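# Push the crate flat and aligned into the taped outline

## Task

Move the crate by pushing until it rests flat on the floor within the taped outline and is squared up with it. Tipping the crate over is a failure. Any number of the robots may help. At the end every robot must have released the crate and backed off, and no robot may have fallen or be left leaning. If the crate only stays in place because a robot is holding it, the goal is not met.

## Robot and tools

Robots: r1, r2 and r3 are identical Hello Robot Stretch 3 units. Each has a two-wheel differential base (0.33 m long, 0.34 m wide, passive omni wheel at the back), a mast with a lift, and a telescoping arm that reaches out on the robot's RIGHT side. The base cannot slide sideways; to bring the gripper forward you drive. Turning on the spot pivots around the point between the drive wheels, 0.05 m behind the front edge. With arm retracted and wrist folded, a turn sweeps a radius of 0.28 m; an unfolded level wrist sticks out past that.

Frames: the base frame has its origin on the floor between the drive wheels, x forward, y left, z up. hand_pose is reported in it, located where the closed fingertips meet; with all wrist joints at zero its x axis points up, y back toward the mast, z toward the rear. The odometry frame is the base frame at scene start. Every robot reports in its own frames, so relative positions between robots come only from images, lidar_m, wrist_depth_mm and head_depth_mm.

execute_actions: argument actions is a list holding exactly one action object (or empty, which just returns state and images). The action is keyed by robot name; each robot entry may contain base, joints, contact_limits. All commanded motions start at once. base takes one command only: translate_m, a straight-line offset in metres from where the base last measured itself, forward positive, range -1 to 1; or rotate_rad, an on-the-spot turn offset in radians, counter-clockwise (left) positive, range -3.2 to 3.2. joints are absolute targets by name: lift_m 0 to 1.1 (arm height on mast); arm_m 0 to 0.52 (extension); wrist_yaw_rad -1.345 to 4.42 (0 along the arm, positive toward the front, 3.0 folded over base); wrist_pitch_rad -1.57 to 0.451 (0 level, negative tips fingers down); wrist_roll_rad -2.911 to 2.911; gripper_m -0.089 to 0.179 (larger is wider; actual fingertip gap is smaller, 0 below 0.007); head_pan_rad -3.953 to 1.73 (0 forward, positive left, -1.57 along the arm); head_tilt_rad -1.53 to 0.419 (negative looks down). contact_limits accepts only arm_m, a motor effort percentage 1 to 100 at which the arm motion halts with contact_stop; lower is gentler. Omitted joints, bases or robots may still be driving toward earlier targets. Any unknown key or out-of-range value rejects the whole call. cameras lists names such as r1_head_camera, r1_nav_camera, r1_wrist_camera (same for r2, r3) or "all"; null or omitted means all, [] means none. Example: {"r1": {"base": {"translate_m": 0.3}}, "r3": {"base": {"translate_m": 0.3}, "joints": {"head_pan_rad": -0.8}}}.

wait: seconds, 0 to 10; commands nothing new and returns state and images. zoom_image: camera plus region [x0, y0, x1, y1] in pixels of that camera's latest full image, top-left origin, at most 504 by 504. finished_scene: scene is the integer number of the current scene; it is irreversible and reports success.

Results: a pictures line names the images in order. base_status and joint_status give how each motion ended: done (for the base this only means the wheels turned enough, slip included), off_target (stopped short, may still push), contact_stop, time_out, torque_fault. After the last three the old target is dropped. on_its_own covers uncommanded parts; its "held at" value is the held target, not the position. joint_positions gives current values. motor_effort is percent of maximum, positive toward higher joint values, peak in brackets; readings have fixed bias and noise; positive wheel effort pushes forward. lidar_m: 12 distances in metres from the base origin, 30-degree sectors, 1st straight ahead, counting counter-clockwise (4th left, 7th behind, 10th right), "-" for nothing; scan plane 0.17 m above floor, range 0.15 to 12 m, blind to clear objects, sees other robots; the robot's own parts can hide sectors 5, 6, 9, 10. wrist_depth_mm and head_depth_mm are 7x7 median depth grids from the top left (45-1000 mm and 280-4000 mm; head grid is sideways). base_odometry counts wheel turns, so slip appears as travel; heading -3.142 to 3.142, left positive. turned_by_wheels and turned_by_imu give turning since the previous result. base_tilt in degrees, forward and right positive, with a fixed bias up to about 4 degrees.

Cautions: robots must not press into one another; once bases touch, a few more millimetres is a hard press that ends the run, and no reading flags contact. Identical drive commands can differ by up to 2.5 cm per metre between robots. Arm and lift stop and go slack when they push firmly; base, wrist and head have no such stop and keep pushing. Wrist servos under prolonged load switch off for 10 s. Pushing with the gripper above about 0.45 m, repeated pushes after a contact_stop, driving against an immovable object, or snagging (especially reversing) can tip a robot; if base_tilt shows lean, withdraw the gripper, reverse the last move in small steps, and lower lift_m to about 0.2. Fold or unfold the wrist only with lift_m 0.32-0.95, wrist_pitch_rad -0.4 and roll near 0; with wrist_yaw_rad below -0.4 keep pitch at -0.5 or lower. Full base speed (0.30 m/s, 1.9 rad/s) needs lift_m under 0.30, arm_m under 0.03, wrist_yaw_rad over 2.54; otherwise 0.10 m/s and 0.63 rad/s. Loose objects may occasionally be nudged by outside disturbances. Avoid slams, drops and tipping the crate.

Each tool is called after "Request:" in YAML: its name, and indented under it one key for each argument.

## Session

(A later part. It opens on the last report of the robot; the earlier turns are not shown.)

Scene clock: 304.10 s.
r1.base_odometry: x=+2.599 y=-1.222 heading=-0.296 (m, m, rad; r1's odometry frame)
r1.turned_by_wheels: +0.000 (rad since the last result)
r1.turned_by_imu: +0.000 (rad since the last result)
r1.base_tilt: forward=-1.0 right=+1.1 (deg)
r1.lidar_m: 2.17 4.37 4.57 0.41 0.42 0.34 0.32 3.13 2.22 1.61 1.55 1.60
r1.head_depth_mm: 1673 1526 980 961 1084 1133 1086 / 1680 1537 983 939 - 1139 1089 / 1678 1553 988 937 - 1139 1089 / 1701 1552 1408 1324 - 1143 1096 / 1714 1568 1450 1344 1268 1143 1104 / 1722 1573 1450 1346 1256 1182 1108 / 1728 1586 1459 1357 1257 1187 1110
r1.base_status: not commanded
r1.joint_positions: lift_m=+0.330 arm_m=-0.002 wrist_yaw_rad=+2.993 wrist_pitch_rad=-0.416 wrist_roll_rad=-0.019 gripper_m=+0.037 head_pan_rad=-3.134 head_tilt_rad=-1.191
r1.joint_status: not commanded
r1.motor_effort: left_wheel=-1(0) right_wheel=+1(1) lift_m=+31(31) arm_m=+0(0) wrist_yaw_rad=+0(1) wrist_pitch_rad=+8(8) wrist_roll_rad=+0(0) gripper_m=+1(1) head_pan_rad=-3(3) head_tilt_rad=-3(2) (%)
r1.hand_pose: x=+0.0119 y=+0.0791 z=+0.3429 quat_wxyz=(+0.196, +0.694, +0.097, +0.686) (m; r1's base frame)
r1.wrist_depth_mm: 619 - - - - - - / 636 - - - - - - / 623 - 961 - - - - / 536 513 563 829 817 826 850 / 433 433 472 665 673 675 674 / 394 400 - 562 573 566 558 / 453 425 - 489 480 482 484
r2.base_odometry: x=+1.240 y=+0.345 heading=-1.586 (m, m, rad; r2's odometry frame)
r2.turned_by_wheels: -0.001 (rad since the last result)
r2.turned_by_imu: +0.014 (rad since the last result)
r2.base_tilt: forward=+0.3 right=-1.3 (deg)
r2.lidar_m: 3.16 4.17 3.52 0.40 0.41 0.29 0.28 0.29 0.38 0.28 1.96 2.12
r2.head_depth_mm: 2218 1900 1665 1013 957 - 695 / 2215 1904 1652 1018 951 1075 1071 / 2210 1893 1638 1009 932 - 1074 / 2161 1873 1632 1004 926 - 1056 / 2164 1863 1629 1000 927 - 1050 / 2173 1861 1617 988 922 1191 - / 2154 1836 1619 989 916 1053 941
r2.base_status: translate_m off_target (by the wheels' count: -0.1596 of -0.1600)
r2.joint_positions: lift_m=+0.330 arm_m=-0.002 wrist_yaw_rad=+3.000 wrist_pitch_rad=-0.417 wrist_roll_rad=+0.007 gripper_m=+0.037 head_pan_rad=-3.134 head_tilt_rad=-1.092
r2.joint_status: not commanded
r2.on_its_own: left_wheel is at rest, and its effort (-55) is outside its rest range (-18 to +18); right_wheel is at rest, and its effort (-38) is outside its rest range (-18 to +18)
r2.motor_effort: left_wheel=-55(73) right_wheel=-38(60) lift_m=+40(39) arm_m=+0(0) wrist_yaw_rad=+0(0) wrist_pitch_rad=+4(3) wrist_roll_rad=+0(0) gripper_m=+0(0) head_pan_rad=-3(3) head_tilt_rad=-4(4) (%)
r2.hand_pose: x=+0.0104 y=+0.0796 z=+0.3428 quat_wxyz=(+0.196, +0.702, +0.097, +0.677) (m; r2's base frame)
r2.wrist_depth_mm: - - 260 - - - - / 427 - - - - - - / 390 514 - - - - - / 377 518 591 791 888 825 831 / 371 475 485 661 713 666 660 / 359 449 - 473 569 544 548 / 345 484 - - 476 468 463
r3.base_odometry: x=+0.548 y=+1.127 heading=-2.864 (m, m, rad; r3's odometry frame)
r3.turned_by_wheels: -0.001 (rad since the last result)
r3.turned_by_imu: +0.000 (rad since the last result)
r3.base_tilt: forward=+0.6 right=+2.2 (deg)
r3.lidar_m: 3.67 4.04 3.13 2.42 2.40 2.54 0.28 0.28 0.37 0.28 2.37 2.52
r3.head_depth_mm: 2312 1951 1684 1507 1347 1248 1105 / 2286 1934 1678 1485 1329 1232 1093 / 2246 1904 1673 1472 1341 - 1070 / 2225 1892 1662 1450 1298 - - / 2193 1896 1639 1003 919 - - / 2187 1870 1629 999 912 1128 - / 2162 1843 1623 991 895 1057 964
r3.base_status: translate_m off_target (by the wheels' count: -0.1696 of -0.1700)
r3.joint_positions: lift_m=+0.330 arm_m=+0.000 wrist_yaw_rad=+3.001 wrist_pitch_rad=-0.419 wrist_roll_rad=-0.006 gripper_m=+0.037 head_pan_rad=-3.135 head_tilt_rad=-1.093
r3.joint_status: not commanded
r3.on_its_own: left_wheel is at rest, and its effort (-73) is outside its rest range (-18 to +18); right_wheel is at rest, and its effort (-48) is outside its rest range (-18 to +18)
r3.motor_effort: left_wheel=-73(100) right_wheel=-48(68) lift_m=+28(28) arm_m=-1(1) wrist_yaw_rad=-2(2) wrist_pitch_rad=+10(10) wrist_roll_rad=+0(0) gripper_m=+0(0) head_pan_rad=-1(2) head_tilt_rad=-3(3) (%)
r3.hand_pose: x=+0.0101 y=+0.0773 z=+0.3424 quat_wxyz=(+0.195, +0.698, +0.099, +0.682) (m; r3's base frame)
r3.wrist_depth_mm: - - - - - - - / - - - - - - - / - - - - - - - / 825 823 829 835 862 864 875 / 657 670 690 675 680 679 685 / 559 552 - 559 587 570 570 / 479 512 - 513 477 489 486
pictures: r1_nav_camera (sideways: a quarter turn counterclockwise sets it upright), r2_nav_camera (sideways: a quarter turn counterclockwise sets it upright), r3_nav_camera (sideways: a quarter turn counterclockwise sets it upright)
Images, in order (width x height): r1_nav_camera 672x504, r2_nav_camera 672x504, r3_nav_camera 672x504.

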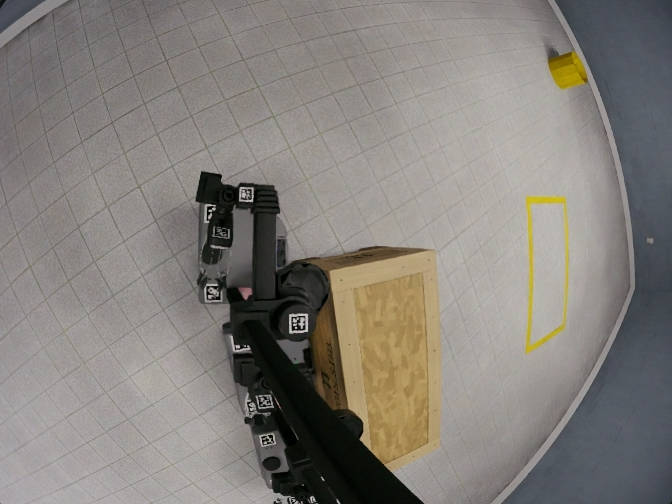

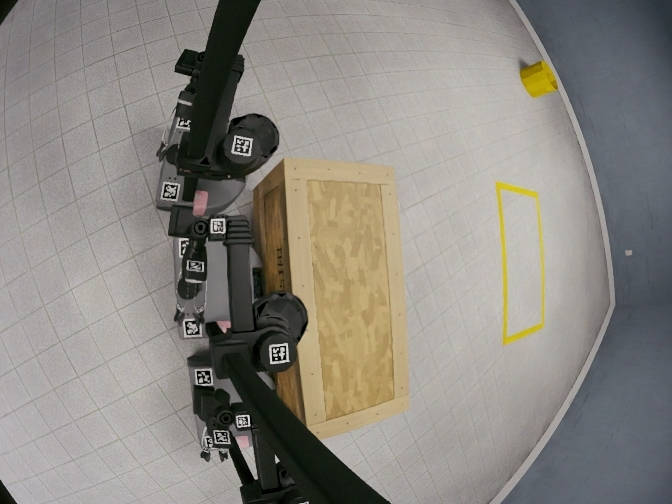

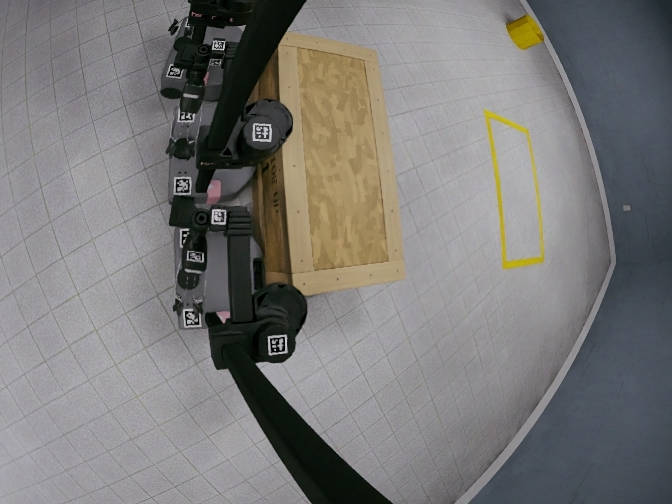

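Request:
execute_actions:
  actions:
    - {"r1":{"base":{"translate_m":0.22}},"r2":{"base":{"translate_m":0.25}},"r3":{"base":{"translate_m":0.25}}}
  cameras: []

Request:
execute_actions:
  actions:
    - {"r1":{"base":{"rotate_rad":-0.22}},"r2":{"base":{"rotate_rad":-0.29}},"r3":{"base":{"rotate_rad":-0.29}}}
  cameras: []

Request:
execute_actions:
  actions:
    - {"r1":{"base":{"translate_m":-0.25}},"r2":{"base":{"translate_m":-0.24}},"r3":{"base":{"translate_m":-0.25}}}
  cameras: ["r2_nav_camera"]

Request:
execute_actions:
  actions:
    - {"r1":{"base":{"rotate_rad":0.42}},"r2":{"base":{"rotate_rad":0.37}},"r3":{"base":{"rotate_rad":0.41}}}
  cameras: ["r1_nav_camera","r3_nav_camera","r2_nav_camera"]

Scene clock: 316.63 s.
r1.base_odometry: x=+2.810 y=-1.286 heading=-0.296 (m, m, rad; r1's odometry frame)
r1.turned_by_wheels: +0.000 (rad since the last result)
r1.turned_by_imu: +0.002 (rad since the last result)
r1.base_tilt: forward=-1.0 right=+1.1 (deg)
r1.lidar_m: 2.01 4.17 4.33 0.44 0.60 0.58 0.54 3.32 2.06 1.49 1.44 1.48
r1.head_depth_mm: 1669 1063 1035 1319 1093 1132 1083 / 1679 1064 1015 1311 - 1134 1089 / 1695 1070 1020 1316 - 1136 1094 / 1699 1528 1425 1336 - 1138 1101 / 1712 1562 1444 1343 1271 1144 1101 / 1719 1572 1455 1346 1260 1187 1109 / 1729 1587 1466 1354 1260 1180 1110
r1.base_status: done
r1.joint_positions: lift_m=+0.330 arm_m=-0.002 wrist_yaw_rad=+2.993 wrist_pitch_rad=-0.416 wrist_roll_rad=-0.019 gripper_m=+0.037 head_pan_rad=-3.134 head_tilt_rad=-1.191
r1.joint_status: not commanded
r1.motor_effort: left_wheel=+0(6) right_wheel=+0(4) lift_m=+31(30) arm_m=+1(0) wrist_yaw_rad=+0(0) wrist_pitch_rad=+8(8) wrist_roll_rad=+0(0) gripper_m=+0(1) head_pan_rad=-3(3) head_tilt_rad=-3(3) (%)
r1.hand_pose: x=+0.0119 y=+0.0791 z=+0.3429 quat_wxyz=(+0.196, +0.694, +0.097, +0.686) (m; r1's base frame)
r1.wrist_depth_mm: - - 497 - - - - / - - - - - - - / - - 797 - - - - / 815 523 528 817 817 825 808 / 616 434 449 670 653 661 655 / 550 443 - 532 582 570 555 / 490 482 - 491 483 484 494
r2.base_odometry: x=+1.236 y=+0.095 heading=-1.586 (m, m, rad; r2's odometry frame)
r2.turned_by_wheels: +0.000 (rad since the last result)
r2.turned_by_imu: +0.002 (rad since the last result)
r2.base_tilt: forward=+0.3 right=-1.3 (deg)
r2.lidar_m: 3.02 3.96 3.65 0.39 2.89 0.55 0.52 0.54 2.38 0.31 1.86 2.02
r2.head_depth_mm: 2229 1906 1164 1105 1320 - 728 / 2224 1887 1135 1080 1318 1075 1063 / 2210 1891 1135 1064 1334 - 1077 / 2179 1870 1129 1058 1320 - 1056 / 2177 1865 1123 1047 1303 - 1053 / 2147 1845 1114 1045 1280 1211 - / 2155 1830 1114 1039 1277 1059 958
r2.base_status: done
r2.joint_positions: lift_m=+0.330 arm_m=-0.002 wrist_yaw_rad=+3.000 wrist_pitch_rad=-0.417 wrist_roll_rad=+0.007 gripper_m=+0.037 head_pan_rad=-3.134 head_tilt_rad=-1.092
r2.joint_status: not commanded
r2.motor_effort: left_wheel=-1(52) right_wheel=+0(36) lift_m=+40(40) arm_m=+0(0) wrist_yaw_rad=+0(0) wrist_pitch_rad=+4(3) wrist_roll_rad=+0(0) gripper_m=+1(1) head_pan_rad=-3(3) head_tilt_rad=-5(4) (%)
r2.hand_pose: x=+0.0104 y=+0.0796 z=+0.3428 quat_wxyz=(+0.196, +0.702, +0.097, +0.677) (m; r2's base frame)
r2.wrist_depth_mm: - - 253 - - - - / - - 355 - - - - / - - - - - - - / 974 949 609 787 861 835 814 / 751 684 471 638 692 654 678 / 595 558 - 457 580 544 542 / 503 490 - - 477 466 461
r3.base_odometry: x=+0.308 y=+1.059 heading=-2.864 (m, m, rad; r3's odometry frame)
r3.turned_by_wheels: +0.000 (rad since the last result)
r3.turned_by_imu: +0.002 (rad since the last result)
r3.base_tilt: forward=+0.5 right=+2.2 (deg)
r3.lidar_m: 3.50 3.80 3.26 2.51 2.51 2.65 0.52 0.54 0.70 0.27 2.26 2.41
r3.head_depth_mm: 2301 1955 1695 1498 1342 1252 1108 / 2277 1936 1687 1482 1327 1236 1093 / 2231 1913 1659 1465 1337 - 1073 / 2219 1886 1632 1432 1322 - - / 2205 1883 1137 1039 1289 - - / 2166 1862 1121 1033 1273 1214 - / 2166 1836 1120 1026 1254 1186 960
r3.base_status: done
r3.joint_positions: lift_m=+0.330 arm_m=+0.000 wrist_yaw_rad=+3.001 wrist_pitch_rad=-0.419 wrist_roll_rad=-0.006 gripper_m=+0.037 head_pan_rad=-3.135 head_tilt_rad=-1.093
r3.joint_status: not commanded
r3.motor_effort: left_wheel=+0(69) right_wheel=+0(45) lift_m=+29(29) arm_m=+0(1) wrist_yaw_rad=-1(2) wrist_pitch_rad=+10(10) wrist_roll_rad=+0(0) gripper_m=+1(0) head_pan_rad=-2(1) head_tilt_rad=-4(4) (%)
r3.hand_pose: x=+0.0101 y=+0.0773 z=+0.3424 quat_wxyz=(+0.195, +0.698, +0.099, +0.682) (m; r3's base frame)
r3.wrist_depth_mm: - - - - - - - / - - - - - - - / - - - - - - - / 836 818 832 858 862 862 850 / 664 679 685 678 688 668 688 / 572 564 - 563 598 566 568 / 481 497 - 511 476 491 489
pictures: none
No camera images: the call's "cameras" was empty. Leave "cameras" out to get every camera's image.

Scene clock: 318.07 s.
r1.base_odometry: x=+2.810 y=-1.286 heading=-0.516 (m, m, rad; r1's odometry frame)
r1.turned_by_wheels: -0.220 (rad since the last result)
r1.turned_by_imu: -0.222 (rad since the last result)
r1.base_tilt: forward=-1.1 right=+1.1 (deg)
r1.lidar_m: 1.69 3.09 4.20 3.80 0.45 0.66 0.54 3.31 2.73 1.63 1.44 1.44
r1.head_depth_mm: 1150 1060 1289 1304 1085 1144 1086 / 1679 1064 1170 1324 - 1139 1086 / 1697 1068 1072 1336 - 1136 1092 / 1699 1081 1023 1319 - 1144 1102 / 1709 1111 1414 1340 1276 1148 1103 / 1725 1568 1447 1346 1258 1183 1107 / 1736 1581 1459 1356 1262 1178 1112
r1.base_status: done
r1.joint_positions: lift_m=+0.330 arm_m=-0.002 wrist_yaw_rad=+2.993 wrist_pitch_rad=-0.416 wrist_roll_rad=-0.019 gripper_m=+0.037 head_pan_rad=-3.134 head_tilt_rad=-1.191
r1.joint_status: not commanded
r1.motor_effort: left_wheel=+2(6) right_wheel=-1(5) lift_m=+30(31) arm_m=+0(0) wrist_yaw_rad=+2(0) wrist_pitch_rad=+8(8) wrist_roll_rad=+0(0) gripper_m=+0(1) head_pan_rad=-3(3) head_tilt_rad=-3(3) (%)
r1.hand_pose: x=+0.0119 y=+0.0791 z=+0.3429 quat_wxyz=(+0.196, +0.694, +0.097, +0.686) (m; r1's base frame)
r1.wrist_depth_mm: 299 - - - - - - / - - - - - - - / 708 - - - - - 934 / 528 525 783 794 817 832 820 / 427 427 675 677 671 663 684 / 389 417 - 563 585 553 564 / 448 459 - 493 488 481 483
r2.base_odometry: x=+1.236 y=+0.095 heading=-1.876 (m, m, rad; r2's odometry frame)
r2.turned_by_wheels: -0.290 (rad since the last result)
r2.turned_by_imu: -0.286 (rad since the last result)
r2.base_tilt: forward=+0.2 right=-1.3 (deg)
r2.lidar_m: 2.30 3.96 3.99 0.39 0.39 0.63 0.52 0.52 0.59 0.30 0.30 1.88
r2.head_depth_mm: 2220 1908 1661 1479 750 - 1097 / 2215 1892 1657 1443 1153 799 1099 / 2204 1870 1137 1267 1327 - 1079 / 2204 1884 1130 1145 1338 - 1054 / 2177 1858 1124 1051 1292 - 1054 / 2158 1853 1116 1024 1261 1210 - / 2140 1829 1113 1004 1235 1172 952
r2.base_status: done
r2.joint_positions: lift_m=+0.330 arm_m=-0.002 wrist_yaw_rad=+3.000 wrist_pitch_rad=-0.417 wrist_roll_rad=+0.007 gripper_m=+0.037 head_pan_rad=-3.134 head_tilt_rad=-1.092
r2.joint_status: not commanded
r2.motor_effort: left_wheel=+1(4) right_wheel=-2(6) lift_m=+40(41) arm_m=-1(0) wrist_yaw_rad=-1(0) wrist_pitch_rad=+3(3) wrist_roll_rad=+0(0) gripper_m=+0(0) head_pan_rad=-3(3) head_tilt_rad=-3(4) (%)
r2.hand_pose: x=+0.0104 y=+0.0796 z=+0.3428 quat_wxyz=(+0.196, +0.702, +0.097, +0.677) (m; r2's base frame)
r2.wrist_depth_mm: 219 - - - - - - / - - - - - - - / - - - - - - - / 931 609 679 895 862 836 809 / 729 470 615 703 703 662 656 / 407 389 - 563 569 549 552 / 488 406 - - 472 463 460
r3.base_odometry: x=+0.308 y=+1.059 heading=+3.129 (m, m, rad; r3's odometry frame)
r3.turned_by_wheels: -0.290 (rad since the last result)
r3.turned_by_imu: -0.291 (rad since the last result)
r3.base_tilt: forward=+0.5 right=+2.2 (deg)
r3.lidar_m: 2.71 3.82 3.84 2.78 2.49 2.49 0.53 0.53 0.58 0.25 0.26 2.26
r3.head_depth_mm: 2301 1950 1689 1501 1335 1252 1100 / 2276 1924 1683 1481 1340 1242 1094 / 2224 1916 1660 1473 1348 - 1074 / 2206 1902 1656 1473 1337 - - / 2200 1874 1645 1455 1308 - - / 2196 1862 1592 1026 1263 1208 - / 2154 1833 1114 994 1218 1181 953
r3.base_status: done
r3.joint_positions: lift_m=+0.330 arm_m=+0.000 wrist_yaw_rad=+3.001 wrist_pitch_rad=-0.419 wrist_roll_rad=-0.006 gripper_m=+0.037 head_pan_rad=-3.135 head_tilt_rad=-1.093
r3.joint_status: not commanded
r3.motor_effort: left_wheel=+2(6) right_wheel=-2(5) lift_m=+28(28) arm_m=+0(0) wrist_yaw_rad=-2(2) wrist_pitch_rad=+10(10) wrist_roll_rad=+0(0) gripper_m=+1(0) head_pan_rad=-2(0) head_tilt_rad=-4(4) (%)
r3.hand_pose: x=+0.0101 y=+0.0773 z=+0.3424 quat_wxyz=(+0.195, +0.698, +0.099, +0.682) (m; r3's base frame)
r3.wrist_depth_mm: - - - - - - - / - - - - - - - / - - - - - - - / 828 824 854 854 876 847 845 / 680 666 692 678 687 697 693 / 566 563 - 568 589 569 579 / 477 496 - 512 479 495 489
pictures: none
No camera images: the call's "cameras" was empty. Leave "cameras" out to get every camera's image.

Scene clock: 321.80 s.
r1.base_odometry: x=+2.592 y=-1.163 heading=-0.516 (m, m, rad; r1's odometry frame)
r1.turned_by_wheels: +0.000 (rad since the last result)
r1.turned_by_imu: -0.001 (rad since the last result)
r1.base_tilt: forward=-1.0 right=+1.1 (deg)
r1.lidar_m: 1.89 3.44 4.37 3.60 0.43 0.37 0.30 0.30 3.07 1.83 1.60 1.61
r1.head_depth_mm: 1666 1056 979 1120 1072 1143 1083 / 1679 1062 982 1039 - 1137 1091 / 1695 1543 989 942 - 1136 1097 / 1702 1554 994 940 - 1144 1098 / 1722 1555 1009 1320 1274 1144 1105 / 1722 1575 1449 1350 1259 1181 1109 / 1732 1585 1464 1357 1267 1181 1113
r1.base_status: done
r1.joint_positions: lift_m=+0.330 arm_m=-0.002 wrist_yaw_rad=+2.993 wrist_pitch_rad=-0.416 wrist_roll_rad=-0.019 gripper_m=+0.037 head_pan_rad=-3.134 head_tilt_rad=-1.191
r1.joint_status: not commanded
r1.motor_effort: left_wheel=+3(5) right_wheel=-1(5) lift_m=+31(30) arm_m=+0(0) wrist_yaw_rad=+0(1) wrist_pitch_rad=+8(8) wrist_roll_rad=+0(0) gripper_m=-1(0) head_pan_rad=-4(3) head_tilt_rad=-3(2) (%)
r1.hand_pose: x=+0.0119 y=+0.0791 z=+0.3429 quat_wxyz=(+0.196, +0.694, +0.097, +0.686) (m; r1's base frame)
r1.wrist_depth_mm: 290 - - - - - - / - - - - - - - / 698 - - - - - - / 533 519 829 819 814 812 832 / 429 434 682 674 669 653 660 / 387 401 - 557 592 562 556 / 417 433 - 494 480 487 484
r2.base_odometry: x=+1.308 y=+0.324 heading=-1.876 (m, m, rad; r2's odometry frame)
r2.turned_by_wheels: +0.000 (rad since the last result)
r2.turned_by_imu: +0.001 (rad since the last result)
r2.base_tilt: forward=+0.2 right=-1.3 (deg)
r2.lidar_m: 2.47 4.13 4.15 0.41 0.40 0.36 0.30 0.30 0.33 0.28 0.29 2.03
r2.head_depth_mm: 2234 1911 1657 1478 759 - 1105 / 2218 1886 1649 1040 1122 796 1095 / 2208 1892 1620 1004 1052 - 1075 / 2187 1870 1647 1009 936 - 1056 / 2168 1863 1623 998 939 - 1053 / 2163 1849 1620 998 906 1162 - / 2131 1839 1608 989 893 1074 955
r2.base_status: done
r2.joint_positions: lift_m=+0.330 arm_m=-0.002 wrist_yaw_rad=+3.000 wrist_pitch_rad=-0.417 wrist_roll_rad=+0.007 gripper_m=+0.037 head_pan_rad=-3.134 head_tilt_rad=-1.092
r2.joint_status: not commanded
r2.motor_effort: left_wheel=+2(1) right_wheel=-2(5) lift_m=+40(40) arm_m=+0(1) wrist_yaw_rad=-1(1) wrist_pitch_rad=+4(4) wrist_roll_rad=+0(0) gripper_m=+0(0) head_pan_rad=-3(3) head_tilt_rad=-4(4) (%)
r2.hand_pose: x=+0.0104 y=+0.0796 z=+0.3428 quat_wxyz=(+0.196, +0.702, +0.097, +0.677) (m; r2's base frame)
r2.wrist_depth_mm: 227 - - - - - - / - - - - - - - / - - - - - - - / 963 617 821 885 887 852 814 / 716 468 697 693 702 654 671 / 412 392 - 571 565 558 543 / 447 420 - - 468 465 463
r3.base_odometry: x=+0.558 y=+1.056 heading=+3.130 (m, m, rad; r3's odometry frame)
r3.turned_by_wheels: +0.000 (rad since the last result)
r3.turned_by_imu: +0.001 (rad since the last result)
r3.base_tilt: forward=+0.5 right=+2.2 (deg)
r3.lidar_m: 2.91 4.01 4.02 2.58 2.32 2.33 2.80 0.29 0.32 0.27 0.27 2.43
r3.head_depth_mm: 2261 1947 1692 1507 1345 1251 1105 / 2266 1925 1684 1484 1337 1236 1092 / 2260 1918 1651 1484 1344 - 1075 / 2230 1888 1649 1466 1336 - - / 2173 1875 1644 1455 1308 - - / 2173 1863 1633 1443 906 1074 - / 2150 1837 1625 992 895 1024 953
r3.base_status: done
r3.joint_positions: lift_m=+0.330 arm_m=+0.000 wrist_yaw_rad=+3.001 wrist_pitch_rad=-0.419 wrist_roll_rad=-0.006 gripper_m=+0.037 head_pan_rad=-3.135 head_tilt_rad=-1.093
r3.joint_status: not commanded
r3.motor_effort: left_wheel=+2(3) right_wheel=-2(8) lift_m=+28(28) arm_m=-1(1) wrist_yaw_rad=-2(2) wrist_pitch_rad=+10(10) wrist_roll_rad=+0(0) gripper_m=+1(0) head_pan_rad=-1(1) head_tilt_rad=-4(4) (%)
r3.hand_pose: x=+0.0101 y=+0.0773 z=+0.3424 quat_wxyz=(+0.195, +0.698, +0.099, +0.682) (m; r3's base frame)
r3.wrist_depth_mm: - - - - - - - / - - - - - - - / - - - - - - - / 804 821 832 856 832 857 847 / 662 676 708 670 692 686 694 / 562 556 - 552 584 564 574 / 485 492 - 511 479 485 487
pictures: r2_nav_camera (sideways: a quarter turn counterclockwise sets it upright)
Images, in order (width x height): r2_nav_camera 672x504.

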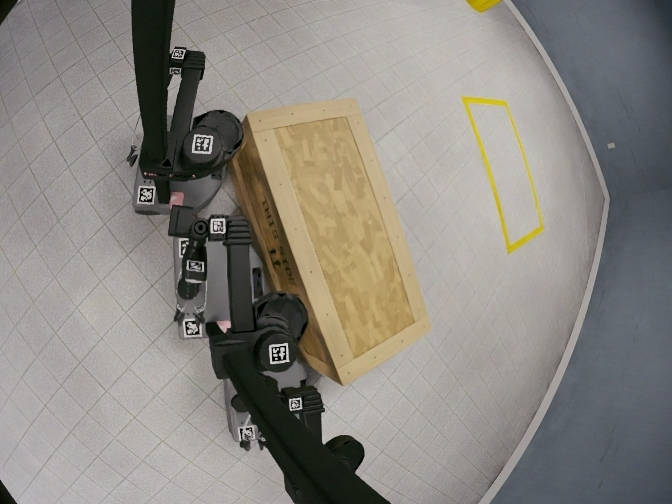

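Scene clock: 323.47 s.
r1.base_odometry: x=+2.592 y=-1.163 heading=-0.096 (m, m, rad; r1's odometry frame)
r1.turned_by_wheels: +0.420 (rad since the last result)
r1.turned_by_imu: +0.424 (rad since the last result)
r1.base_tilt: forward=-1.0 right=+1.2 (deg)
r1.lidar_m: 2.86 4.37 3.87 0.42 0.41 0.30 0.30 3.13 1.95 1.61 1.61 1.79
r1.head_depth_mm: 1679 1528 977 919 1202 1024 1082 / 1665 1542 982 925 - 1137 1091 / 1686 1549 999 937 - 1140 1093 / 1695 1550 1440 1327 - 1139 1100 / 1716 1562 1446 1334 1271 1143 1101 / 1723 1568 1444 1352 1263 1185 1105 / 1731 1580 1462 1355 1265 1184 1111
r1.base_status: done
r1.joint_positions: lift_m=+0.330 arm_m=-0.002 wrist_yaw_rad=+2.993 wrist_pitch_rad=-0.416 wrist_roll_rad=-0.019 gripper_m=+0.037 head_pan_rad=-3.134 head_tilt_rad=-1.191
r1.joint_status: not commanded
r1.motor_effort: left_wheel=-2(8) right_wheel=+3(6) lift_m=+31(30) arm_m=-1(0) wrist_yaw_rad=+0(1) wrist_pitch_rad=+8(8) wrist_roll_rad=+1(0) gripper_m=+0(0) head_pan_rad=-3(3) head_tilt_rad=-3(2) (%)
r1.hand_pose: x=+0.0119 y=+0.0791 z=+0.3429 quat_wxyz=(+0.196, +0.694, +0.097, +0.686) (m; r1's base frame)
r1.wrist_depth_mm: 436 - 557 - - - - / 414 - 919 - - - - / 426 - 655 - - - - / 410 554 529 559 811 823 817 / 407 511 447 451 666 674 660 / 410 529 - 498 586 557 563 / 397 484 - 491 469 490 484
r2.base_odometry: x=+1.308 y=+0.324 heading=-1.506 (m, m, rad; r2's odometry frame)
r2.turned_by_wheels: +0.370 (rad since the last result)
r2.turned_by_imu: +0.366 (rad since the last result)
r2.base_tilt: forward=+0.2 right=-1.3 (deg)
r2.lidar_m: 3.64 4.13 3.25 0.40 0.40 0.31 0.30 0.31 0.31 0.31 2.02 2.25
r2.head_depth_mm: 2226 1916 1670 1015 953 - 669 / 2225 1900 1655 1014 947 1096 1062 / 2187 1883 1644 1006 929 - 1074 / 2195 1877 1643 1005 926 - 1059 / 2158 1870 1640 997 937 - 1056 / 2140 1848 1623 989 935 1219 - / 2130 1846 1613 985 931 1046 972
r2.base_status: done
r2.joint_positions: lift_m=+0.330 arm_m=-0.002 wrist_yaw_rad=+3.000 wrist_pitch_rad=-0.417 wrist_roll_rad=+0.007 gripper_m=+0.037 head_pan_rad=-3.134 head_tilt_rad=-1.092
r2.joint_status: not commanded
r2.motor_effort: left_wheel=-2(4) right_wheel=+3(7) lift_m=+40(40) arm_m=-1(0) wrist_yaw_rad=-1(1) wrist_pitch_rad=+3(3) wrist_roll_rad=+0(0) gripper_m=+0(0) head_pan_rad=-3(3) head_tilt_rad=-5(4) (%)
r2.hand_pose: x=+0.0104 y=+0.0796 z=+0.3428 quat_wxyz=(+0.196, +0.702, +0.097, +0.677) (m; r2's base frame)
r2.wrist_depth_mm: - - - - - - - / 414 - - - - - - / 379 - - - - - - / 374 496 593 666 862 859 799 / 367 473 482 476 696 675 640 / 360 492 - 466 574 546 550 / 354 483 - - 474 473 463
r3.base_odometry: x=+0.558 y=+1.056 heading=-2.744 (m, m, rad; r3's odometry frame)
r3.turned_by_wheels: +0.410 (rad since the last result)
r3.turned_by_imu: +0.412 (rad since the last result)
r3.base_tilt: forward=+0.5 right=+2.2 (deg)
r3.lidar_m: 4.02 3.98 2.75 2.33 2.33 2.61 0.29 0.31 0.29 0.29 2.43 2.72
r3.head_depth_mm: 2277 1941 1692 1494 1346 1250 1104 / 2304 1929 1684 1478 1334 1233 1094 / 2249 1911 1663 1481 1336 - 1073 / 2191 1901 1652 1452 1320 - - / 2180 1881 1655 1007 932 - - / 2165 1848 1627 998 925 1190 - / 2157 1864 1611 991 920 1079 943
r3.base_status: done
r3.joint_positions: lift_m=+0.330 arm_m=+0.000 wrist_yaw_rad=+3.001 wrist_pitch_rad=-0.419 wrist_roll_rad=-0.006 gripper_m=+0.037 head_pan_rad=-3.135 head_tilt_rad=-1.093
r3.joint_status: not commanded
r3.motor_effort: left_wheel=-3(8) right_wheel=+3(6) lift_m=+29(28) arm_m=-1(1) wrist_yaw_rad=-2(1) wrist_pitch_rad=+10(10) wrist_roll_rad=+0(0) gripper_m=+0(0) head_pan_rad=-2(1) head_tilt_rad=-3(4) (%)
r3.hand_pose: x=+0.0101 y=+0.0773 z=+0.3424 quat_wxyz=(+0.195, +0.698, +0.099, +0.682) (m; r3's base frame)
r3.wrist_depth_mm: - - - - - - - / - - - - - - - / - - - - - - - / 825 829 821 834 852 852 869 / 645 676 693 680 688 684 701 / 565 560 - 566 583 570 573 / 481 501 - 514 476 496 489
pictures: r1_nav_camera (sideways: a quarter turn counterclockwise sets it upright), r2_nav_camera (sideways: a quarter turn counterclockwise sets it upright), r3_nav_camera (sideways: a quarter turn counterclockwise sets it upright)
Images, in order (width x height): r1_nav_camera 672x504, r2_nav_camera 672x504, r3_nav_camera 672x504.

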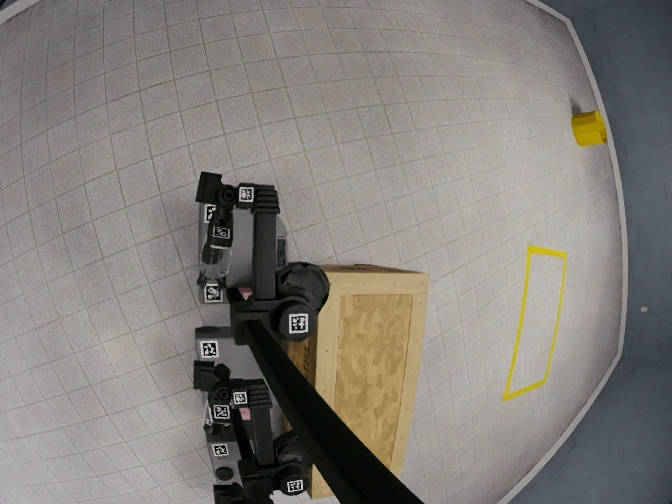

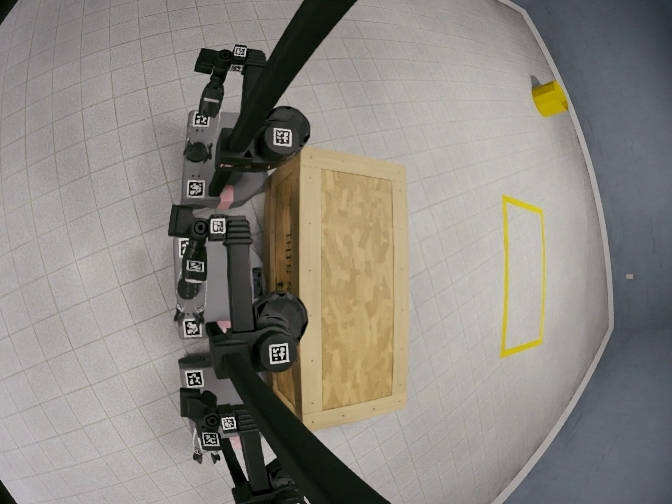

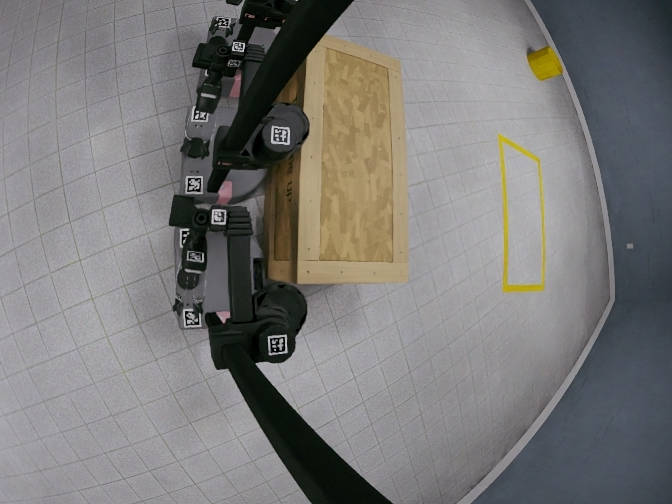

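Request:
execute_actions:
  actions:
    - {"r1":{"base":{"rotate_rad":-0.06}}}
  cameras: []

Request:
execute_actions:
  actions:
    - {"r1":{"base":{"translate_m":-0.3}},"r2":{"base":{"translate_m":-0.3}},"r3":{"base":{"translate_m":-0.3}}}
  cameras: ["r1_nav_camera","r3_nav_camera","r2_nav_camera"]

Scene clock: 327.13 s.
r1.base_odometry: x=+2.592 y=-1.163 heading=-0.156 (m, m, rad; r1's odometry frame)
r1.turned_by_wheels: -0.060 (rad since the last result)
r1.turned_by_imu: -0.060 (rad since the last result)
r1.base_tilt: forward=-1.1 right=+1.2 (deg)
r1.lidar_m: 2.63 4.37 4.02 0.42 0.43 0.31 0.30 3.14 2.03 1.63 1.61 1.74
r1.head_depth_mm: 1671 1528 978 929 1160 1037 1085 / 1681 1546 982 930 - 1137 1088 / 1692 1550 985 927 - 1140 1091 / 1702 1565 1446 1330 - 1143 1097 / 1708 1569 1440 1345 1272 1145 1102 / 1724 1576 1445 1345 1260 1185 1105 / 1744 1580 1459 1353 1260 1180 1114
r1.base_status: done
r1.joint_positions: lift_m=+0.330 arm_m=-0.002 wrist_yaw_rad=+2.993 wrist_pitch_rad=-0.416 wrist_roll_rad=-0.019 gripper_m=+0.037 head_pan_rad=-3.134 head_tilt_rad=-1.191
r1.joint_status: not commanded
r1.motor_effort: left_wheel=+3(5) right_wheel=-2(3) lift_m=+30(30) arm_m=-1(0) wrist_yaw_rad=+1(1) wrist_pitch_rad=+8(8) wrist_roll_rad=+0(0) gripper_m=+1(0) head_pan_rad=-3(3) head_tilt_rad=-3(3) (%)
r1.hand_pose: x=+0.0119 y=+0.0791 z=+0.3429 quat_wxyz=(+0.196, +0.694, +0.097, +0.686) (m; r1's base frame)
r1.wrist_depth_mm: 455 - 514 - - - - / 451 - 945 - - - - / 458 - 647 - - - - / 446 579 537 798 832 836 826 / 431 451 454 466 658 677 670 / 419 524 - 506 588 555 561 / 414 499 - 490 478 485 476
r2.base_odometry: x=+1.308 y=+0.324 heading=-1.506 (m, m, rad; r2's odometry frame)
r2.turned_by_wheels: +0.000 (rad since the last result)
r2.turned_by_imu: +0.001 (rad since the last result)
r2.base_tilt: forward=+0.2 right=-1.3 (deg)
r2.lidar_m: 3.63 4.12 3.26 0.40 0.41 0.30 0.30 0.31 0.31 0.31 2.01 2.25
r2.head_depth_mm: 2233 1894 1672 1018 954 - 669 / 2223 1879 1674 1006 951 1097 1059 / 2186 1881 1658 1008 931 - 1071 / 2165 1875 1634 997 927 - 1060 / 2166 1860 1620 1002 942 - 1054 / 2170 1853 1627 995 932 1205 - / 2149 1851 1620 987 931 1032 969
r2.base_status: not commanded
r2.joint_positions: lift_m=+0.330 arm_m=-0.002 wrist_yaw_rad=+3.000 wrist_pitch_rad=-0.417 wrist_roll_rad=+0.007 gripper_m=+0.037 head_pan_rad=-3.134 head_tilt_rad=-1.092
r2.joint_status: not commanded
r2.motor_effort: left_wheel=-3(2) right_wheel=+3(3) lift_m=+40(40) arm_m=-1(1) wrist_yaw_rad=+0(0) wrist_pitch_rad=+3(3) wrist_roll_rad=+0(0) gripper_m=+0(0) head_pan_rad=-3(3) head_tilt_rad=-4(5) (%)
r2.hand_pose: x=+0.0104 y=+0.0796 z=+0.3428 quat_wxyz=(+0.196, +0.702, +0.097, +0.677) (m; r2's base frame)
r2.wrist_depth_mm: - - - - - - - / 415 - - - - - - / 383 - - - - - - / 376 500 591 656 869 858 832 / 368 469 487 480 707 676 651 / 361 484 - 462 584 562 550 / 350 487 - - 481 473 453
r3.base_odometry: x=+0.558 y=+1.056 heading=-2.744 (m, m, rad; r3's odometry frame)
r3.turned_by_wheels: +0.000 (rad since the last result)
r3.turned_by_imu: +0.001 (rad since the last result)
r3.base_tilt: forward=+0.5 right=+2.2 (deg)
r3.lidar_m: 4.01 4.00 2.74 2.34 2.32 2.61 0.29 0.31 0.29 0.29 2.43 2.73
r3.head_depth_mm: 2298 1963 1706 1494 1344 1249 1106 / 2258 1919 1680 1496 1332 1228 1092 / 2246 1917 1660 1475 1347 - 1073 / 2228 1884 1661 1448 1320 - - / 2185 1877 1636 1004 932 - - / 2189 1857 1627 1001 927 1196 - / 2154 1852 1614 994 920 1080 943
r3.base_status: not commanded
r3.joint_positions: lift_m=+0.330 arm_m=+0.000 wrist_yaw_rad=+3.001 wrist_pitch_rad=-0.419 wrist_roll_rad=-0.006 gripper_m=+0.037 head_pan_rad=-3.135 head_tilt_rad=-1.093
r3.joint_status: not commanded
r3.motor_effort: left_wheel=-3(3) right_wheel=+3(3) lift_m=+28(29) arm_m=+0(1) wrist_yaw_rad=-2(1) wrist_pitch_rad=+10(10) wrist_roll_rad=+0(0) gripper_m=+0(1) head_pan_rad=-1(1) head_tilt_rad=-4(4) (%)
r3.hand_pose: x=+0.0101 y=+0.0773 z=+0.3424 quat_wxyz=(+0.195, +0.698, +0.099, +0.682) (m; r3's base frame)
r3.wrist_depth_mm: - - - - - - - / - - - - - - - / - - - - - - - / 848 854 829 831 854 858 873 / 665 666 691 687 670 682 695 / 551 565 - 564 598 572 569 / 483 496 - 522 477 488 488
pictures: none
No camera images: the call's "cameras" was empty. Leave "cameras" out to get every camera's image.

Scene clock: 331.53 s.
r1.base_odometry: x=+2.296 y=-1.116 heading=-0.155 (m, m, rad; r1's odometry frame)
r1.turned_by_wheels: +0.001 (rad since the last result)
r1.turned_by_imu: +0.008 (rad since the last result)
r1.base_tilt: forward=-1.0 right=+1.1 (deg)
r1.lidar_m: 2.84 4.65 3.87 0.40 0.40 0.29 0.28 2.87 2.16 1.73 1.71 1.87
r1.head_depth_mm: 1669 1525 978 921 1086 1016 1086 / 1685 1544 984 923 - 1135 1092 / 1701 1545 988 927 - 1136 1091 / 1697 1558 1434 1330 - 1138 1099 / 1703 1564 1446 1336 1273 1147 1103 / 1710 1572 1451 1347 1253 1184 1109 / 1737 1590 1461 1355 1262 1181 1111
r1.base_status: translate_m off_target (by the wheels' count: -0.2998 of -0.3000)
r1.joint_positions: lift_m=+0.330 arm_m=-0.002 wrist_yaw_rad=+2.993 wrist_pitch_rad=-0.416 wrist_roll_rad=-0.019 gripper_m=+0.037 head_pan_rad=-3.135 head_tilt_rad=-1.192
r1.joint_status: not commanded
r1.on_its_own: right_wheel is at rest, and its effort (-37) is outside its rest range (-18 to +18)
r1.motor_effort: left_wheel=-10(84) right_wheel=-37(60) lift_m=+30(30) arm_m=+0(0) wrist_yaw_rad=+1(0) wrist_pitch_rad=+8(8) wrist_roll_rad=+0(0) gripper_m=+0(1) head_pan_rad=-3(3) head_tilt_rad=-3(3) (%)
r1.hand_pose: x=+0.0120 y=+0.0791 z=+0.3430 quat_wxyz=(+0.196, +0.694, +0.097, +0.686) (m; r1's base frame)
r1.wrist_depth_mm: 441 - 512 - - - - / 417 - 894 - - - - / 416 - 649 - - - - / 411 536 530 797 834 814 826 / 402 441 444 453 658 660 666 / 390 466 - 475 594 567 565 / 384 473 - 485 477 488 492
r2.base_odometry: x=+1.289 y=+0.623 heading=-1.506 (m, m, rad; r2's odometry frame)
r2.turned_by_wheels: -0.001 (rad since the last result)
r2.turned_by_imu: +0.005 (rad since the last result)
r2.base_tilt: forward=+0.3 right=-1.4 (deg)
r2.lidar_m: 3.81 4.40 3.12 0.40 0.37 0.28 0.28 0.29 0.29 0.29 2.11 2.36
r2.head_depth_mm: 2245 1896 1663 1017 941 - 661 / 2234 1909 1661 1015 934 1202 1061 / 2193 1885 1653 1004 922 - 1073 / 2191 1877 1635 1000 927 - 1059 / 2164 1863 1628 995 919 - 1053 / 2168 1842 1621 994 917 1213 - / 2133 1847 1618 989 923 1027 973
r2.base_status: translate_m off_target (by the wheels' count: -0.2996 of -0.3000)
r2.joint_positions: lift_m=+0.330 arm_m=-0.002 wrist_yaw_rad=+3.000 wrist_pitch_rad=-0.417 wrist_roll_rad=+0.007 gripper_m=+0.037 head_pan_rad=-3.134 head_tilt_rad=-1.092
r2.joint_status: not commanded
r2.on_its_own: left_wheel is at rest, and its effort (-47) is outside its rest range (-18 to +18); right_wheel is at rest, and its effort (-31) is outside its rest range (-18 to +18)
r2.motor_effort: left_wheel=-47(67) right_wheel=-31(64) lift_m=+39(40) arm_m=-1(0) wrist_yaw_rad=-1(1) wrist_pitch_rad=+4(4) wrist_roll_rad=+0(0) gripper_m=-1(0) head_pan_rad=-3(3) head_tilt_rad=-3(4) (%)
r2.hand_pose: x=+0.0103 y=+0.0796 z=+0.3428 quat_wxyz=(+0.195, +0.702, +0.097, +0.678) (m; r2's base frame)
r2.wrist_depth_mm: - - - 334 - - - / 391 - - - - - - / 349 440 - - - - - / 344 452 592 614 857 827 813 / 337 452 481 462 708 662 660 / 333 463 - 461 587 556 548 / 322 438 - - 478 471 463
r3.base_odometry: x=+0.834 y=+1.172 heading=-2.744 (m, m, rad; r3's odometry frame)
r3.turned_by_wheels: -0.001 (rad since the last result)
r3.turned_by_imu: +0.004 (rad since the last result)
r3.base_tilt: forward=+0.6 right=+2.3 (deg)
r3.lidar_m: 4.29 4.27 2.65 2.24 2.24 2.51 0.28 0.29 0.29 0.30 2.52 2.83
r3.head_depth_mm: 2310 1953 1697 1502 1342 1249 1104 / 2277 1932 1677 1492 1338 1227 1091 / 2244 1912 1673 1486 1336 - 1076 / 2196 1911 1655 1444 1315 - - / 2210 1876 1638 1008 918 - - / 2198 1860 1636 998 909 1194 - / 2150 1843 1617 994 919 1058 953
r3.base_status: translate_m off_target (by the wheels' count: -0.2996 of -0.3000)
r3.joint_positions: lift_m=+0.330 arm_m=+0.000 wrist_yaw_rad=+3.001 wrist_pitch_rad=-0.419 wrist_roll_rad=-0.006 gripper_m=+0.037 head_pan_rad=-3.135 head_tilt_rad=-1.093
r3.joint_status: not commanded
r3.on_its_own: left_wheel is at rest, and its effort (-74) is outside its rest range (-18 to +18); right_wheel is at rest, and its effort (-46) is outside its rest range (-18 to +18)
r3.motor_effort: left_wheel=-74(100) right_wheel=-46(70) lift_m=+28(28) arm_m=-1(1) wrist_yaw_rad=-1(2) wrist_pitch_rad=+10(10) wrist_roll_rad=+0(0) gripper_m=+1(0) head_pan_rad=-2(2) head_tilt_rad=-3(4) (%)
r3.hand_pose: x=+0.0102 y=+0.0773 z=+0.3424 quat_wxyz=(+0.195, +0.698, +0.099, +0.682) (m; r3's base frame)
r3.wrist_depth_mm: - - - - - - - / - - - - - - - / - - - - - - - / 829 811 838 844 842 879 875 / 655 672 695 671 689 695 683 / 556 556 - 577 581 571 576 / 483 490 - 517 479 495 484
pictures: r1_nav_camera (sideways: a quarter turn counterclockwise sets it upright), r2_nav_camera (sideways: a quarter turn counterclockwise sets it upright), r3_nav_camera (sideways: a quarter turn counterclockwise sets it upright)
Images, in order (width x height): r1_nav_camera 672x504, r2_nav_camera 672x504, r3_nav_camera 672x504.

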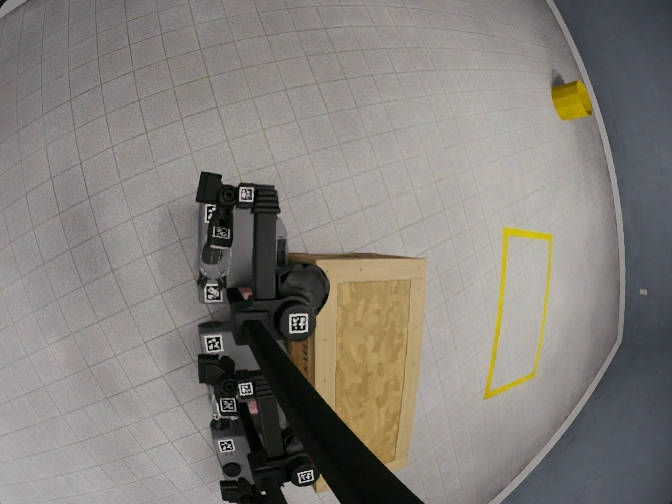

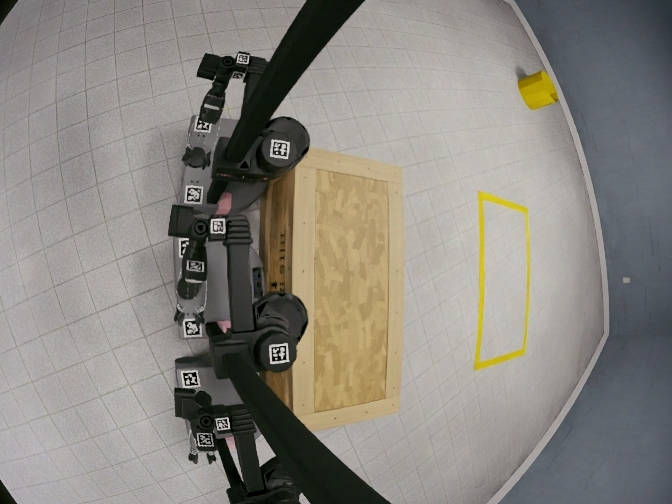

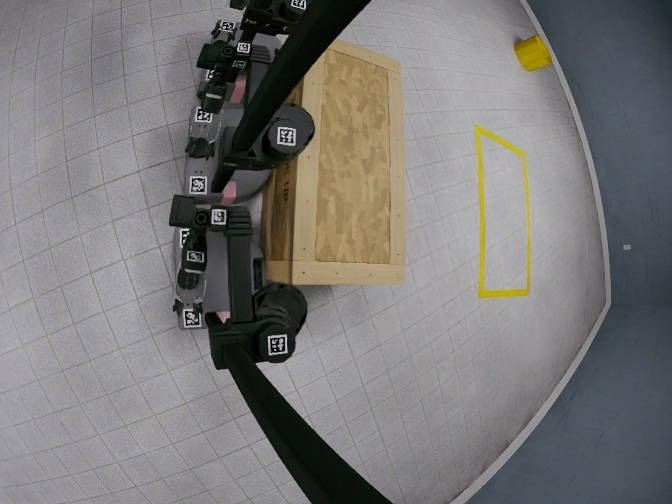

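Request:
execute_actions:
  actions:
    - {"r1":{"base":{"rotate_rad":0.045}}}
  cameras: []

Request:
execute_actions:
  actions:
    - {"r1":{"base":{"translate_m":-0.5}},"r2":{"base":{"translate_m":-0.5}},"r3":{"base":{"translate_m":-0.5}}}
  cameras: ["r1_nav_camera","r3_nav_camera","r2_nav_camera"]

Scene clock: 336.17 s.
r1.base_odometry: x=+2.296 y=-1.116 heading=-0.110 (m, m, rad; r1's odometry frame)
r1.turned_by_wheels: +0.045 (rad since the last result)
r1.turned_by_imu: +0.045 (rad since the last result)
r1.base_tilt: forward=-1.0 right=+1.2 (deg)
r1.lidar_m: 3.05 4.64 3.69 0.40 0.38 0.28 0.28 2.86 2.10 1.73 1.72 1.91
r1.head_depth_mm: 1670 1531 980 909 1104 1008 1083 / 1671 1536 981 920 - 1140 1091 / 1684 1550 996 925 - 1136 1092 / 1698 1552 1438 1333 - 1138 1100 / 1703 1562 1442 1343 1276 1139 1100 / 1725 1570 1455 1342 1253 1178 1109 / 1731 1581 1459 1355 1260 1184 1110
r1.base_status: done
r1.joint_positions: lift_m=+0.330 arm_m=-0.002 wrist_yaw_rad=+2.993 wrist_pitch_rad=-0.416 wrist_roll_rad=-0.019 gripper_m=+0.037 head_pan_rad=-3.135 head_tilt_rad=-1.192
r1.joint_status: not commanded
r1.motor_effort: left_wheel=-3(33) right_wheel=+2(33) lift_m=+29(29) arm_m=+0(0) wrist_yaw_rad=+0(1) wrist_pitch_rad=+8(8) wrist_roll_rad=+0(0) gripper_m=+1(1) head_pan_rad=-3(3) head_tilt_rad=-2(2) (%)
r1.hand_pose: x=+0.0120 y=+0.0791 z=+0.3430 quat_wxyz=(+0.196, +0.694, +0.097, +0.686) (m; r1's base frame)
r1.wrist_depth_mm: 412 - 529 - - - - / 385 - 935 - - - - / 390 - 662 952 - - - / 391 510 535 733 821 798 822 / 383 471 448 439 650 679 670 / 376 490 - 470 583 565 573 / 370 493 - 490 481 489 486
r2.base_odometry: x=+1.289 y=+0.623 heading=-1.506 (m, m, rad; r2's odometry frame)
r2.turned_by_wheels: +0.000 (rad since the last result)
r2.turned_by_imu: +0.001 (rad since the last result)
r2.base_tilt: forward=+0.3 right=-1.4 (deg)
r2.lidar_m: 3.83 4.40 3.13 0.40 0.37 0.28 0.28 0.29 0.29 0.29 2.11 2.36
r2.head_depth_mm: 2226 1921 1664 1014 943 - 661 / 2198 1897 1656 1014 936 1197 1065 / 2195 1892 1646 1009 919 - 1072 / 2181 1879 1633 1001 926 - 1056 / 2183 1875 1616 997 924 - 1056 / 2169 1863 1621 996 921 1207 - / 2113 1846 1612 993 919 1030 979
r2.base_status: not commanded
r2.joint_positions: lift_m=+0.330 arm_m=-0.002 wrist_yaw_rad=+3.000 wrist_pitch_rad=-0.417 wrist_roll_rad=+0.007 gripper_m=+0.037 head_pan_rad=-3.134 head_tilt_rad=-1.092
r2.joint_status: not commanded
r2.on_its_own: left_wheel is at rest, and its effort (-47) is outside its rest range (-18 to +18); right_wheel is at rest, and its effort (-31) is outside its rest range (-18 to +18)
r2.motor_effort: left_wheel=-47(47) right_wheel=-31(31) lift_m=+39(39) arm_m=+0(1) wrist_yaw_rad=-1(1) wrist_pitch_rad=+3(3) wrist_roll_rad=+0(0) gripper_m=+0(0) head_pan_rad=-4(3) head_tilt_rad=-4(5) (%)
r2.hand_pose: x=+0.0103 y=+0.0796 z=+0.3428 quat_wxyz=(+0.195, +0.702, +0.097, +0.678) (m; r2's base frame)
r2.wrist_depth_mm: - - - 331 - - - / 393 - - - - - - / 350 436 - - - - - / 345 445 580 633 864 840 809 / 336 452 488 465 721 679 650 / 329 465 - 464 579 547 536 / 324 432 - - 476 475 458
r3.base_odometry: x=+0.834 y=+1.172 heading=-2.744 (m, m, rad; r3's odometry frame)
r3.turned_by_wheels: +0.000 (rad since the last result)
r3.turned_by_imu: +0.001 (rad since the last result)
r3.base_tilt: forward=+0.5 right=+2.2 (deg)
r3.lidar_m: 4.30 4.28 2.65 2.24 2.24 2.51 0.28 0.29 0.29 0.30 2.52 2.82
r3.head_depth_mm: 2297 1939 1702 1506 1334 1246 1105 / 2255 1951 1668 1497 1335 1233 1095 / 2266 1917 1683 1470 1344 - 1073 / 2235 1882 1652 1439 1326 - - / 2197 1864 1641 1003 917 - - / 2184 1869 1626 1001 915 1199 - / 2137 1854 1626 989 919 1060 955
r3.base_status: not commanded
r3.joint_positions: lift_m=+0.330 arm_m=+0.000 wrist_yaw_rad=+3.001 wrist_pitch_rad=-0.419 wrist_roll_rad=-0.006 gripper_m=+0.037 head_pan_rad=-3.135 head_tilt_rad=-1.093
r3.joint_status: not commanded
r3.on_its_own: left_wheel is at rest, and its effort (-74) is outside its rest range (-18 to +18); right_wheel is at rest, and its effort (-46) is outside its rest range (-18 to +18)
r3.motor_effort: left_wheel=-74(74) right_wheel=-46(46) lift_m=+28(29) arm_m=-1(0) wrist_yaw_rad=-1(1) wrist_pitch_rad=+10(10) wrist_roll_rad=+0(0) gripper_m=+0(0) head_pan_rad=-1(0) head_tilt_rad=-4(3) (%)
r3.hand_pose: x=+0.0102 y=+0.0773 z=+0.3424 quat_wxyz=(+0.195, +0.698, +0.099, +0.682) (m; r3's base frame)
r3.wrist_depth_mm: - - - - - - - / - - - - - - - / - - - - - - - / 813 816 808 794 849 867 859 / 657 656 688 675 692 690 685 / 562 557 - 562 592 579 578 / 476 489 - 512 482 490 496
pictures: none
No camera images: the call's "cameras" was empty. Leave "cameras" out to get every camera's image.

Scene clock: 342.67 s.
r1.base_odometry: x=+1.799 y=-1.061 heading=-0.110 (m, m, rad; r1's odometry frame)
r1.turned_by_wheels: +0.001 (rad since the last result)
r1.turned_by_imu: +0.000 (rad since the last result)
r1.base_tilt: forward=-1.0 right=+1.1 (deg)
r1.lidar_m: 3.32 5.12 3.52 0.39 0.38 0.29 0.28 2.41 2.30 1.90 1.89 2.09
r1.head_depth_mm: 1669 1528 977 907 1087 1007 1084 / 1677 1536 983 919 - 1134 1087 / 1689 1542 991 928 - 1134 1093 / 1695 1557 1443 1331 - 1143 1099 / 1708 1566 1445 1339 1275 1135 1099 / 1727 1569 1446 1346 1259 1181 1107 / 1742 1586 1456 1349 1260 1176 1110
r1.base_status: translate_m off_target (by the wheels' count: -0.4998 of -0.5000)
r1.joint_positions: lift_m=+0.330 arm_m=-0.002 wrist_yaw_rad=+2.993 wrist_pitch_rad=-0.416 wrist_roll_rad=-0.019 gripper_m=+0.037 head_pan_rad=-3.135 head_tilt_rad=-1.192
r1.joint_status: not commanded
r1.on_its_own: right_wheel is at rest, and its effort (-39) is outside its rest range (-18 to +18)
r1.motor_effort: left_wheel=-12(29) right_wheel=-39(44) lift_m=+29(29) arm_m=+1(0) wrist_yaw_rad=+1(1) wrist_pitch_rad=+8(8) wrist_roll_rad=+0(0) gripper_m=+1(1) head_pan_rad=-3(3) head_tilt_rad=-2(2) (%)
r1.hand_pose: x=+0.0120 y=+0.0791 z=+0.3430 quat_wxyz=(+0.196, +0.694, +0.097, +0.686) (m; r1's base frame)
r1.wrist_depth_mm: 402 - 521 - - - - / 386 - 956 - - - - / 391 - 658 953 - - - / 384 507 525 734 810 803 805 / 384 469 446 436 654 663 672 / 380 461 - 445 570 565 563 / 369 490 - 482 479 480 487
r2.base_odometry: x=+1.257 y=+1.122 heading=-1.507 (m, m, rad; r2's odometry frame)
r2.turned_by_wheels: -0.001 (rad since the last result)
r2.turned_by_imu: +0.001 (rad since the last result)
r2.base_tilt: forward=+0.3 right=-1.3 (deg)
r2.lidar_m: 4.11 4.88 2.95 0.40 0.37 0.28 0.28 0.29 0.28 0.28 2.26 2.55
r2.head_depth_mm: 2274 1907 1657 1013 939 - 661 / 2214 1895 1652 1012 935 1189 1057 / 2213 1890 1646 1006 920 - 1075 / 2191 1876 1636 1005 926 - 1058 / 2177 1847 1615 999 922 - 1054 / 2160 1842 1629 991 927 1208 - / 2149 1849 1608 983 929 1027 965
r2.base_status: translate_m off_target (by the wheels' count: -0.4997 of -0.5000)
r2.joint_positions: lift_m=+0.330 arm_m=-0.002 wrist_yaw_rad=+3.000 wrist_pitch_rad=-0.417 wrist_roll_rad=+0.007 gripper_m=+0.037 head_pan_rad=-3.134 head_tilt_rad=-1.092
r2.joint_status: not commanded
r2.on_its_own: left_wheel is at rest, and its effort (-45) is outside its rest range (-18 to +18); right_wheel is at rest, and its effort (-27) is outside its rest range (-18 to +18)
r2.motor_effort: left_wheel=-45(62) right_wheel=-27(55) lift_m=+40(40) arm_m=+0(1) wrist_yaw_rad=-1(1) wrist_pitch_rad=+4(3) wrist_roll_rad=+0(0) gripper_m=+0(0) head_pan_rad=-3(3) head_tilt_rad=-4(4) (%)
r2.hand_pose: x=+0.0103 y=+0.0796 z=+0.3428 quat_wxyz=(+0.195, +0.702, +0.097, +0.678) (m; r2's base frame)
r2.wrist_depth_mm: - - - 311 - - - / 393 - - - - - - / 344 433 - - - - - / 337 444 598 613 859 840 824 / 336 451 480 461 712 682 647 / 330 467 - 463 576 553 537 / 324 438 - - 481 468 467
r3.base_odometry: x=+1.295 y=+1.365 heading=-2.745 (m, m, rad; r3's odometry frame)
r3.turned_by_wheels: +0.000 (rad since the last result)
r3.turned_by_imu: -0.002 (rad since the last result)
r3.base_tilt: forward=+0.5 right=+2.2 (deg)
r3.lidar_m: 4.76 4.65 2.48 2.09 2.08 2.34 0.28 0.29 0.29 0.31 2.67 3.00
r3.head_depth_mm: 2310 1938 1694 1486 1341 1252 1105 / 2298 1925 1679 1488 1331 1235 1091 / 2240 1910 1659 1487 1340 - 1077 / 2233 1909 1644 1424 1323 - - / 2187 1881 1636 1009 918 - - / 2170 1863 1638 998 917 1193 - / 2166 1862 1614 996 918 1054 951
r3.base_status: translate_m off_target (by the wheels' count: -0.4996 of -0.5000)
r3.joint_positions: lift_m=+0.330 arm_m=+0.000 wrist_yaw_rad=+3.001 wrist_pitch_rad=-0.419 wrist_roll_rad=-0.006 gripper_m=+0.037 head_pan_rad=-3.135 head_tilt_rad=-1.093
r3.joint_status: not commanded
r3.on_its_own: left_wheel is at rest, and its effort (-72) is outside its rest range (-18 to +18); right_wheel is at rest, and its effort (-51) is outside its rest range (-18 to +18)
r3.motor_effort: left_wheel=-72(85) right_wheel=-51(64) lift_m=+28(28) arm_m=-1(1) wrist_yaw_rad=-1(2) wrist_pitch_rad=+10(10) wrist_roll_rad=+0(0) gripper_m=+0(0) head_pan_rad=-2(1) head_tilt_rad=-4(3) (%)
r3.hand_pose: x=+0.0102 y=+0.0773 z=+0.3424 quat_wxyz=(+0.195, +0.698, +0.099, +0.682) (m; r3's base frame)
r3.wrist_depth_mm: - - - - - - - / - - - - - - - / - - - - - - - / 824 820 859 838 866 839 856 / 675 663 686 679 679 682 700 / 550 566 - 570 592 562 575 / 473 490 - 519 484 492 484
pictures: r1_nav_camera (sideways: a quarter turn counterclockwise sets it upright), r2_nav_camera (sideways: a quarter turn counterclockwise sets it upright), r3_nav_camera (sideways: a quarter turn counterclockwise sets it upright)
Images, in order (width x height): r1_nav_camera 672x504, r2_nav_camera 672x504, r3_nav_camera 672x504.

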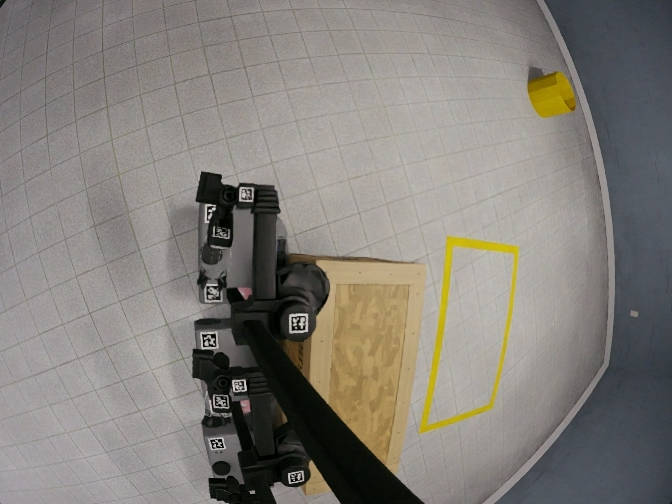

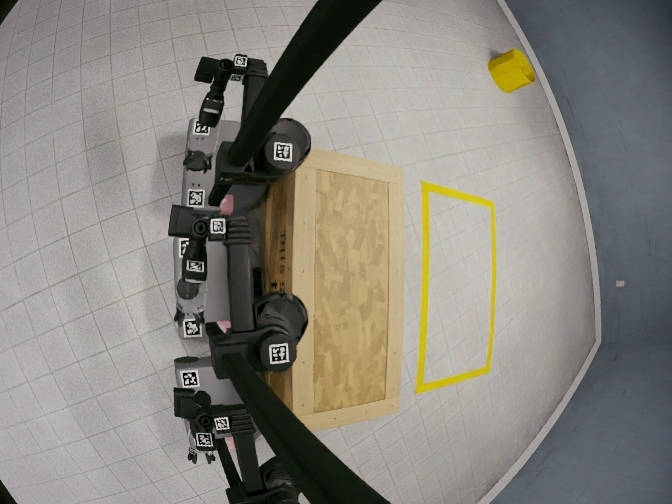

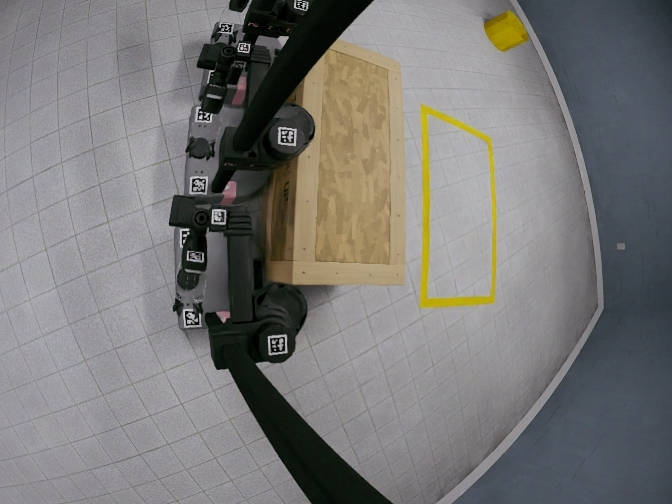

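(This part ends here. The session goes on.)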